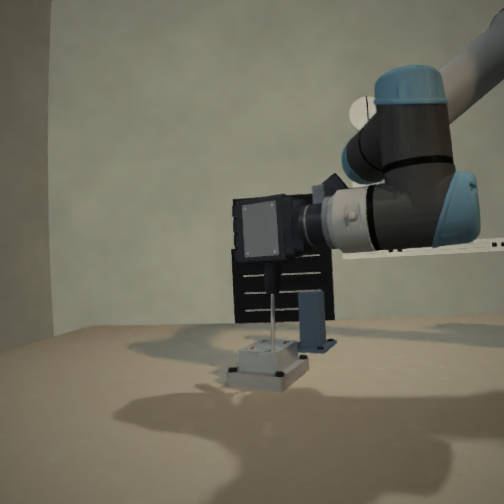

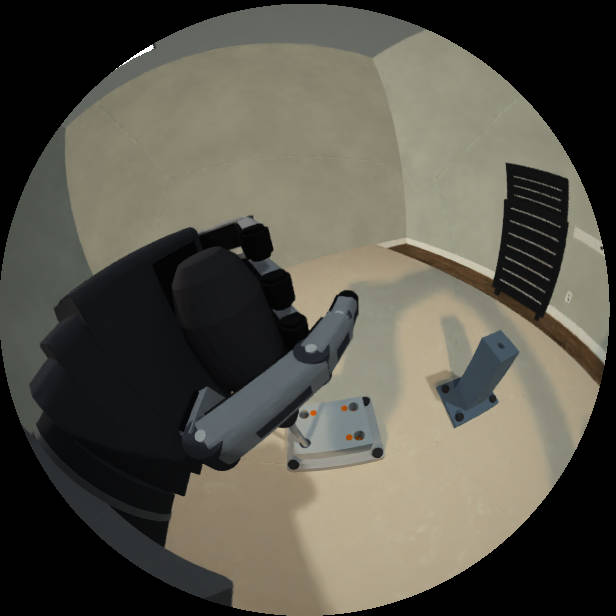

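Scene clock: 177.80 s of 13600.00 s.
end_effector_position=(+0.6906, +0.0822, +0.1814) hand_measured=(-0.720, -0.720, -0.680, -0.720, +0.150, -1.000) hand_load_n=(+0.0, +0.0, +0.0, +0.0, +0.0, +0.0) hand_stopped_by=(moving, moving, moving, moving, moving, target) hand_force_limit=1.00 hand_speed=0.30 end_effector_quat_wxyz=(+0.121, +0.700, -0.137, +0.690) end_effector_velocity=(+0.001, -0.002, -0.000) end_effector_angular_velocity=(-0.000, +0.001, -0.001)
Joint positions: [ 0.199 -1.085  1.717 -0.611  2.126 -4.679]
Joint velocities: [-0.004  0.002 -0.002  0.001 -0.002 -0.   ]
Wrist force (N, on the end effector, along its own x y z axes, offset not removed): [-0.3 1.7 2.0]
Wrist torque (N m, same axes, about the end effector's origin, offset not removed): [0.11 -0.03 0.10]
Hand target: +0.691, +0.082, +0.181; +0.121, +0.700, -0.138, +0.690
Off the commanded pose: 0.000 m, 0 deg.
Steps of this call (steps 1 to 9: all 9 steps of this action). Readings (end_effector_position | what the end effector reports):
1: (+0.6896, +0.0826, +0.1815) | hand_measured=(-1.000, -0.958, -0.946, -0.994, -0.030, -1.000) hand_load_n=(+0.0, +3.0, +10.5, +16.5, +15.0, +6.0) hand_stopped_by=(moving, moving, moving, moving, moving, target) hand_force_limit=1.00 hand_speed=0.30
2: (+0.6898, +0.0826, +0.1815) | hand_measured=(-1.000, -0.958, -0.946, -0.994, -0.030, -1.000) hand_load_n=(+0.0, +3.0, +10.5, +16.5, +15.0, +6.0) hand_stopped_by=(moving, moving, moving, moving, moving, target) hand_force_limit=1.00 hand_speed=0.30
4: (+0.6901, +0.0825, +0.1814) | hand_measured=(-0.934, -0.892, -0.896, -0.932, +0.010, -1.000) hand_load_n=(+0.0, +0.0, -13.0, +0.0, +12.5, +4.5) hand_stopped_by=(moving, moving, moving, moving, moving, target) hand_force_limit=1.00 hand_speed=0.30
8: (+0.6906, +0.0822, +0.1814) | hand_measured=(-0.720, -0.720, -0.740, -0.720, +0.152, -1.000) hand_load_n=(+0.0, +0.0, -3.5, +0.0, +3.0, +1.5) hand_stopped_by=(moving, moving, moving, moving, moving, target) hand_force_limit=1.00 hand_speed=0.30
9: the state above

Scene clock: 179.30 s of 13600.00 s.
end_effector_position=(+0.7113, +0.1034, +0.1821) hand_measured=(-0.720, -0.720, -0.680, -0.720, +0.150, -1.000) hand_load_n=(+0.0, +0.0, +0.0, +0.0, +0.0, +0.0) hand_stopped_by=(target, target, target, target, target, target) hand_force_limit=1.00 hand_speed=0.30 end_effector_quat_wxyz=(-0.042, +0.710, +0.041, +0.701) end_effector_velocity=(+0.001, +0.000, -0.000) end_effector_angular_velocity=(+0.000, -0.000, +0.015)
Joint positions: [ 0.011 -1.192  1.892 -0.689  1.453 -4.71 ]
Joint velocities: [-0.007 -0.     0.002 -0.002 -0.022 -0.   ]
Wrist force (N, on the end effector, along its own x y z axes, offset not removed): [0.1 2.3 0.8]
Wrist torque (N m, same axes, about the end effector's origin, offset not removed): [0.35 -0.04 0.11]
Hand target: +0.711, +0.103, +0.182; -0.043, +0.710, +0.042, +0.701
Off the commanded pose: 0.000 m, 0 deg.
move: done
camera_calibration (this result's frames):
cam_wrist: T_world_to_cam=[[0.147403, -0.974559, -0.16884, 0.0378252], [-0.570651, 0.0556318, -0.819306, 0.551578], [0.807855, 0.217117, -0.547932, -0.37217], [0, 0, 0, 1]] pos_world=[0.609842, 0.086982, 0.254374]

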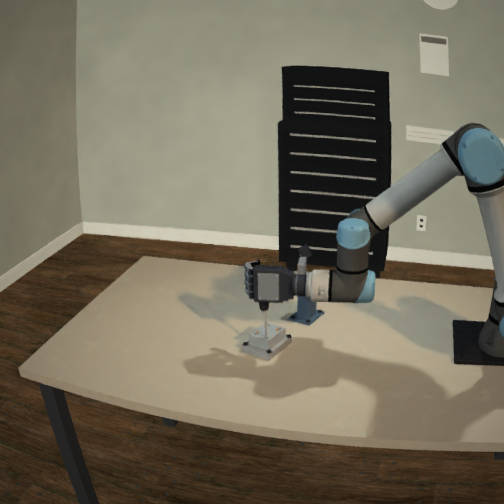

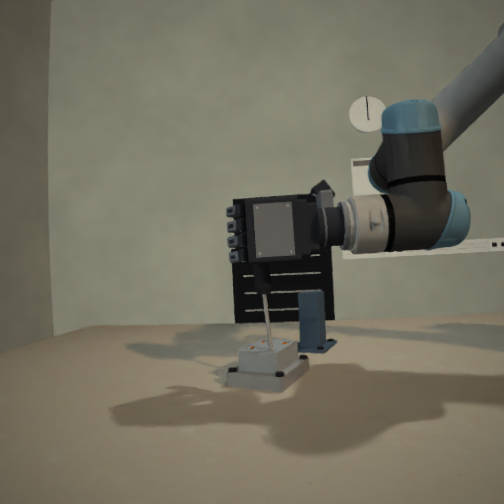

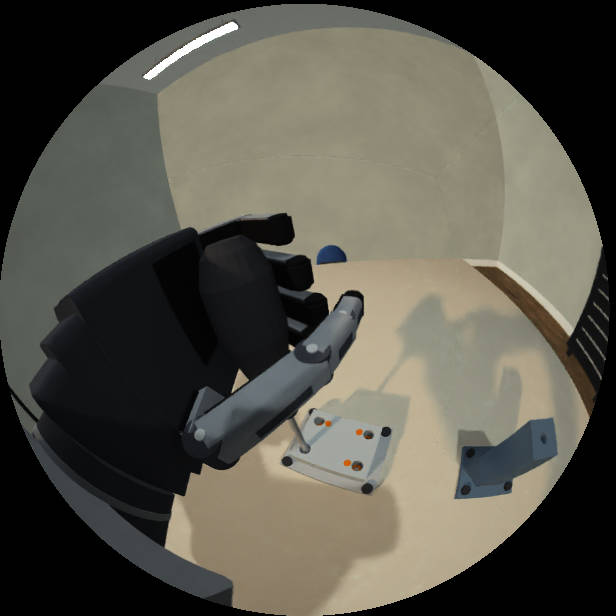

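Scene clock: 180.60 s of 13600.00 s.
end_effector_position=(+0.7195, +0.1319, +0.1823) hand_measured=(-0.720, -0.720, -0.680, -0.720, +0.150, -1.000) hand_load_n=(+0.0, +0.0, +0.0, +0.0, +0.0, +0.0) hand_stopped_by=(target, target, target, target, target, target) hand_force_limit=1.00 hand_speed=0.30 end_effector_quat_wxyz=(-0.214, +0.675, +0.231, +0.667) end_effector_velocity=(+0.001, +0.000, -0.000) end_effector_angular_velocity=(-0.001, +0.002, +0.013)
Joint positions: [-0.204 -1.172  1.862 -0.666  0.716 -4.748]
Joint velocities: [-0.005  0.005 -0.007  0.006 -0.018 -0.002]
Wrist force (N, on the end effector, along its own x y z axes, offset not removed): [-0.7 1.9 2.0]
Wrist torque (N m, same axes, about the end effector's origin, offset not removed): [0.25 0.17 0.05]
Hand target: +0.720, +0.132, +0.182; -0.215, +0.675, +0.231, +0.667
Off the commanded pose: 0.000 m, 0 deg.
move: done
camera_calibration (this result's frames):
cam_wrist: T_world_to_cam=[[0.615176, -0.774214, -0.148833, -0.302213], [-0.515403, -0.252081, -0.819033, 0.555537], [0.596589, 0.580559, -0.554106, -0.279638], [0, 0, 0, 1]] pos_world=[0.639069, 0.0684094, 0.255075]

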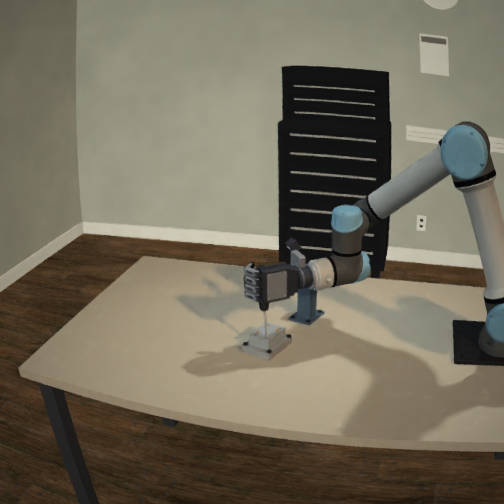

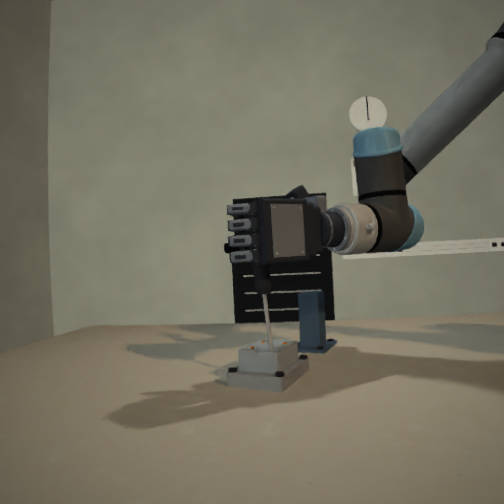

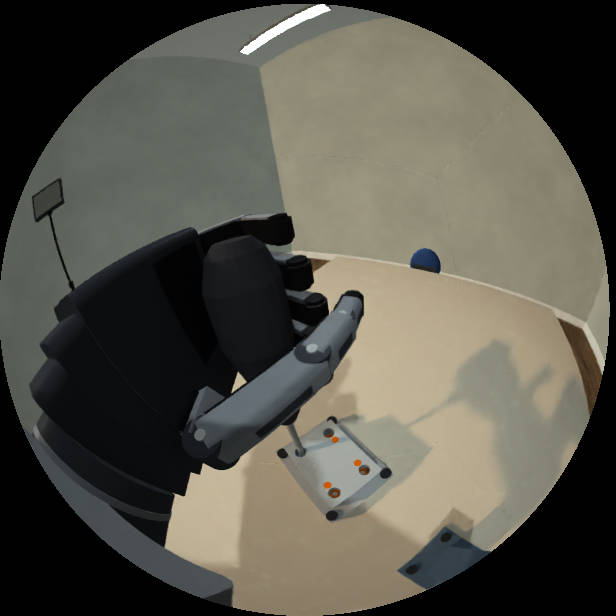

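Scene clock: 181.00 s of 13600.00 s.
end_effector_position=(+0.7196, +0.1317, +0.1823) hand_measured=(-1.000, -0.958, -0.946, -0.996, -0.040, -1.000) hand_load_n=(+0.0, +9.5, +10.0, +10.0, +15.5, +4.0) hand_stopped_by=(target, force, force, force, force, target) hand_force_limit=1.00 hand_speed=0.00 end_effector_quat_wxyz=(-0.214, +0.675, +0.230, +0.667) end_effector_velocity=(-0.000, -0.000, +0.000) end_effector_angular_velocity=(-0.000, -0.000, -0.001)
Joint positions: [-0.204 -1.172  1.862 -0.666  0.716 -4.748]
Joint velocities: [-0.    -0.001  0.001 -0.     0.    -0.   ]
Wrist force (N, on the end effector, along its own x y z axes, offset not removed): [3.6 2.7 1.1]
Wrist torque (N m, same axes, about the end effector's origin, offset not removed): [0.37 -0.36 0.27]
Hand target: +0.719, +0.132, +0.182; -0.214, +0.675, +0.231, +0.667
Off the commanded pose: 0.000 m, 0 deg.
Steps of this call (steps 1 to 12: all 12 steps of this action). Readings (end_effector_position | what the end effector reports):
1: (+0.7195, +0.1319, +0.1823) | hand_measured=(-0.720, -0.720, -0.680, -0.720, +0.150, -1.000) hand_load_n=(+0.0, +0.0, +0.0, +0.0, +0.0, +0.0) hand_stopped_by=(moving, moving, moving, moving, target, target) hand_force_limit=1.00 hand_speed=0.00
2: (+0.7195, +0.1319, +0.1823) | hand_measured=(-0.720, -0.720, -0.680, -0.720, +0.150, -1.000) hand_load_n=(+0.0, +0.0, +0.0, +0.0, +0.0, +0.0) hand_stopped_by=(moving, moving, moving, moving, target, target) hand_force_limit=1.00 hand_speed=0.00
4: (+0.7195, +0.1319, +0.1823) | hand_measured=(-0.770, -0.770, -0.730, -0.770, +0.152, -1.000) hand_load_n=(+0.0, +0.0, +3.5, +0.0, +2.0, +0.5) hand_stopped_by=(moving, moving, moving, moving, moving, target) hand_force_limit=1.00 hand_speed=0.00
8: (+0.7196, +0.1318, +0.1823) | hand_measured=(-0.992, -0.958, -0.946, -0.990, +0.090, -1.000) hand_load_n=(+0.0, +10.5, +11.5, +8.5, +5.5, +1.5) hand_stopped_by=(moving, force, force, moving, moving, target) hand_force_limit=1.00 hand_speed=0.00
12: the state above

Scene clock: 182.53 s of 13600.00 s.
end_effector_position=(+0.7112, +0.1032, +0.1821) hand_measured=(-1.000, -0.958, -0.946, -0.996, -0.030, -1.000) hand_load_n=(+0.0, +5.0, +10.0, +14.0, +15.0, +5.0) hand_stopped_by=(target, force, force, force, force, target) hand_force_limit=1.00 hand_speed=0.00 end_effector_quat_wxyz=(-0.042, +0.710, +0.041, +0.702) end_effector_velocity=(+0.000, -0.001, -0.000) end_effector_angular_velocity=(-0.000, +0.001, -0.015)
Joint positions: [ 0.01  -1.192  1.893 -0.689  1.452 -4.71 ]
Joint velocities: [ 0.007  0.003 -0.005  0.003  0.022  0.   ]
Wrist force (N, on the end effector, along its own x y z axes, offset not removed): [10.2 3.4 2.7]
Wrist torque (N m, same axes, about the end effector's origin, offset not removed): [0.38 -0.54 0.26]
Hand target: +0.711, +0.103, +0.182; -0.041, +0.710, +0.041, +0.702
Off the commanded pose: 0.000 m, 0 deg.
move: done
camera_calibration (this result's frames):
cam_wrist: T_world_to_cam=[[0.147402, -0.974561, -0.168828, 0.0376544], [-0.570362, 0.0556999, -0.819503, 0.551342], [0.80806, 0.217089, -0.547642, -0.372236], [0, 0, 0, 1]] pos_world=[0.609703, 0.0867953, 0.254332]

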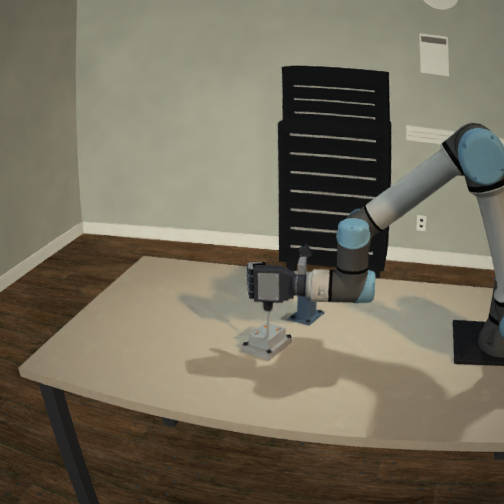

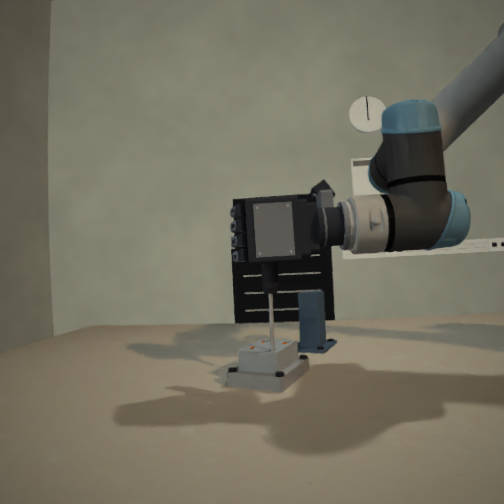

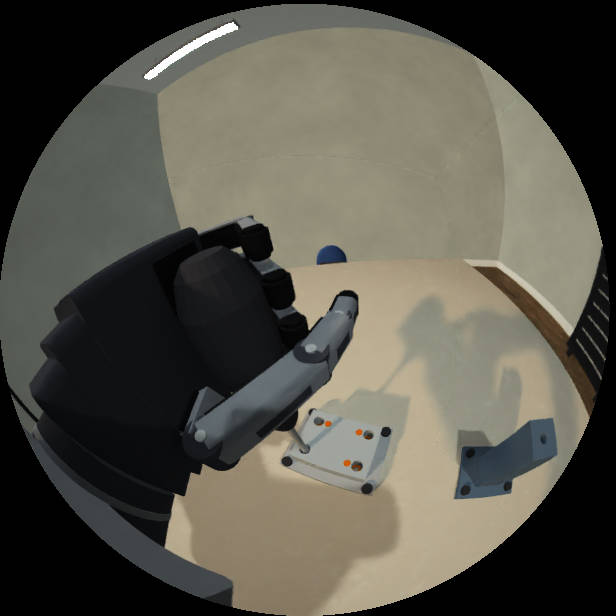

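Scene clock: 183.80 s of 13600.00 s.
end_effector_position=(+0.6897, +0.0826, +0.1813) hand_measured=(-1.000, -0.958, -0.946, -0.994, -0.030, -1.000) hand_load_n=(+0.0, +3.0, +10.5, +16.5, +15.0, +6.0) hand_stopped_by=(target, force, force, force, force, target) hand_force_limit=1.00 hand_speed=0.00 end_effector_quat_wxyz=(+0.121, +0.700, -0.138, +0.690) end_effector_velocity=(+0.001, -0.000, +0.001) end_effector_angular_velocity=(+0.001, +0.001, -0.013)
Joint positions: [ 0.2   -1.086  1.719 -0.613  2.127 -4.679]
Joint velocities: [ 0.004  0.006 -0.012  0.008  0.017  0.002]
Wrist force (N, on the end effector, along its own x y z axes, offset not removed): [-0.3 2.4 2.2]
Wrist torque (N m, same axes, about the end effector's origin, offset not removed): [0.35 0.43 -0.10]
Hand target: +0.690, +0.083, +0.181; +0.121, +0.700, -0.138, +0.690
Off the commanded pose: 0.000 m, 0 deg.
move: done
camera_calibration (this result's frames):
cam_wrist: T_world_to_cam=[[-0.323967, -0.927272, -0.187647, 0.345236], [-0.47699, 0.331382, -0.814043, 0.451338], [0.817023, -0.174217, -0.549656, -0.324318], [0, 0, 0, 1]] pos_world=[0.592103, 0.11406, 0.253928]

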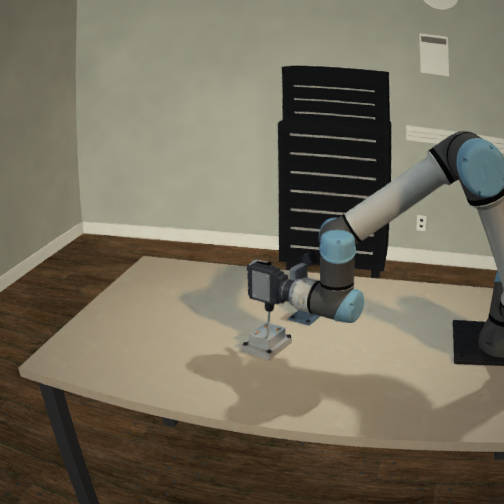

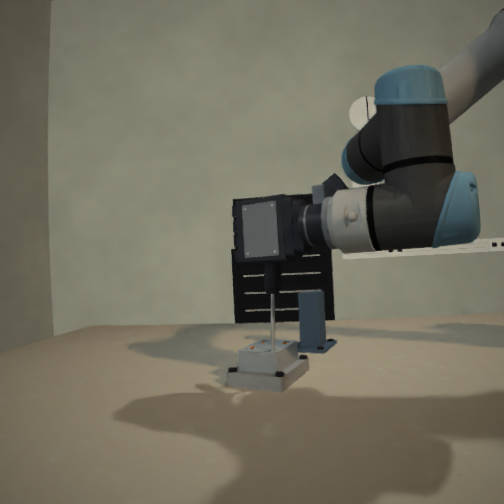

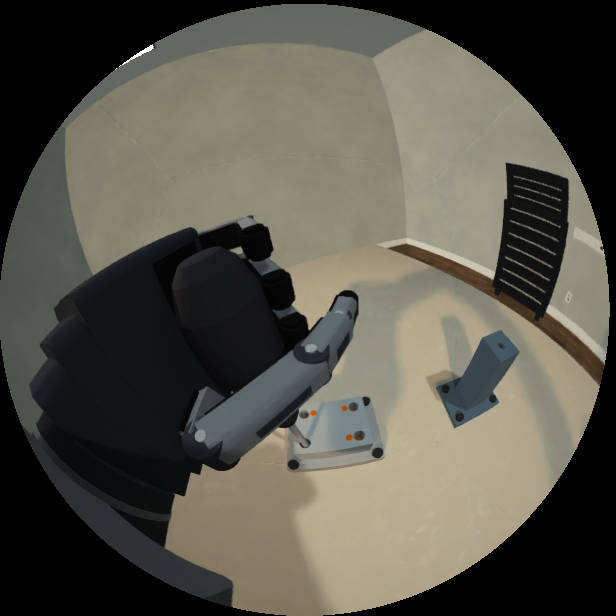

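Region (210, 240, 330, 380) of cam_low's 504x504 image, scaled by 3.600, with more detail than that image has; it fills the left 432 columns of this view, and the rest is white.

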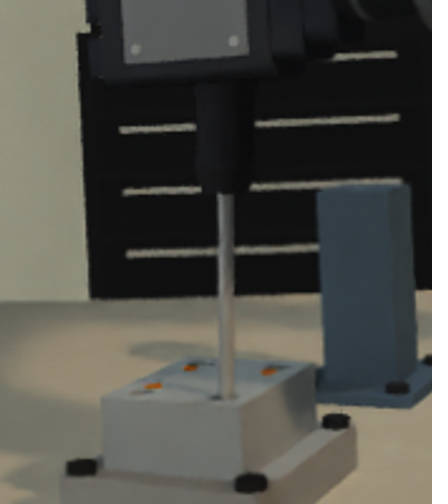

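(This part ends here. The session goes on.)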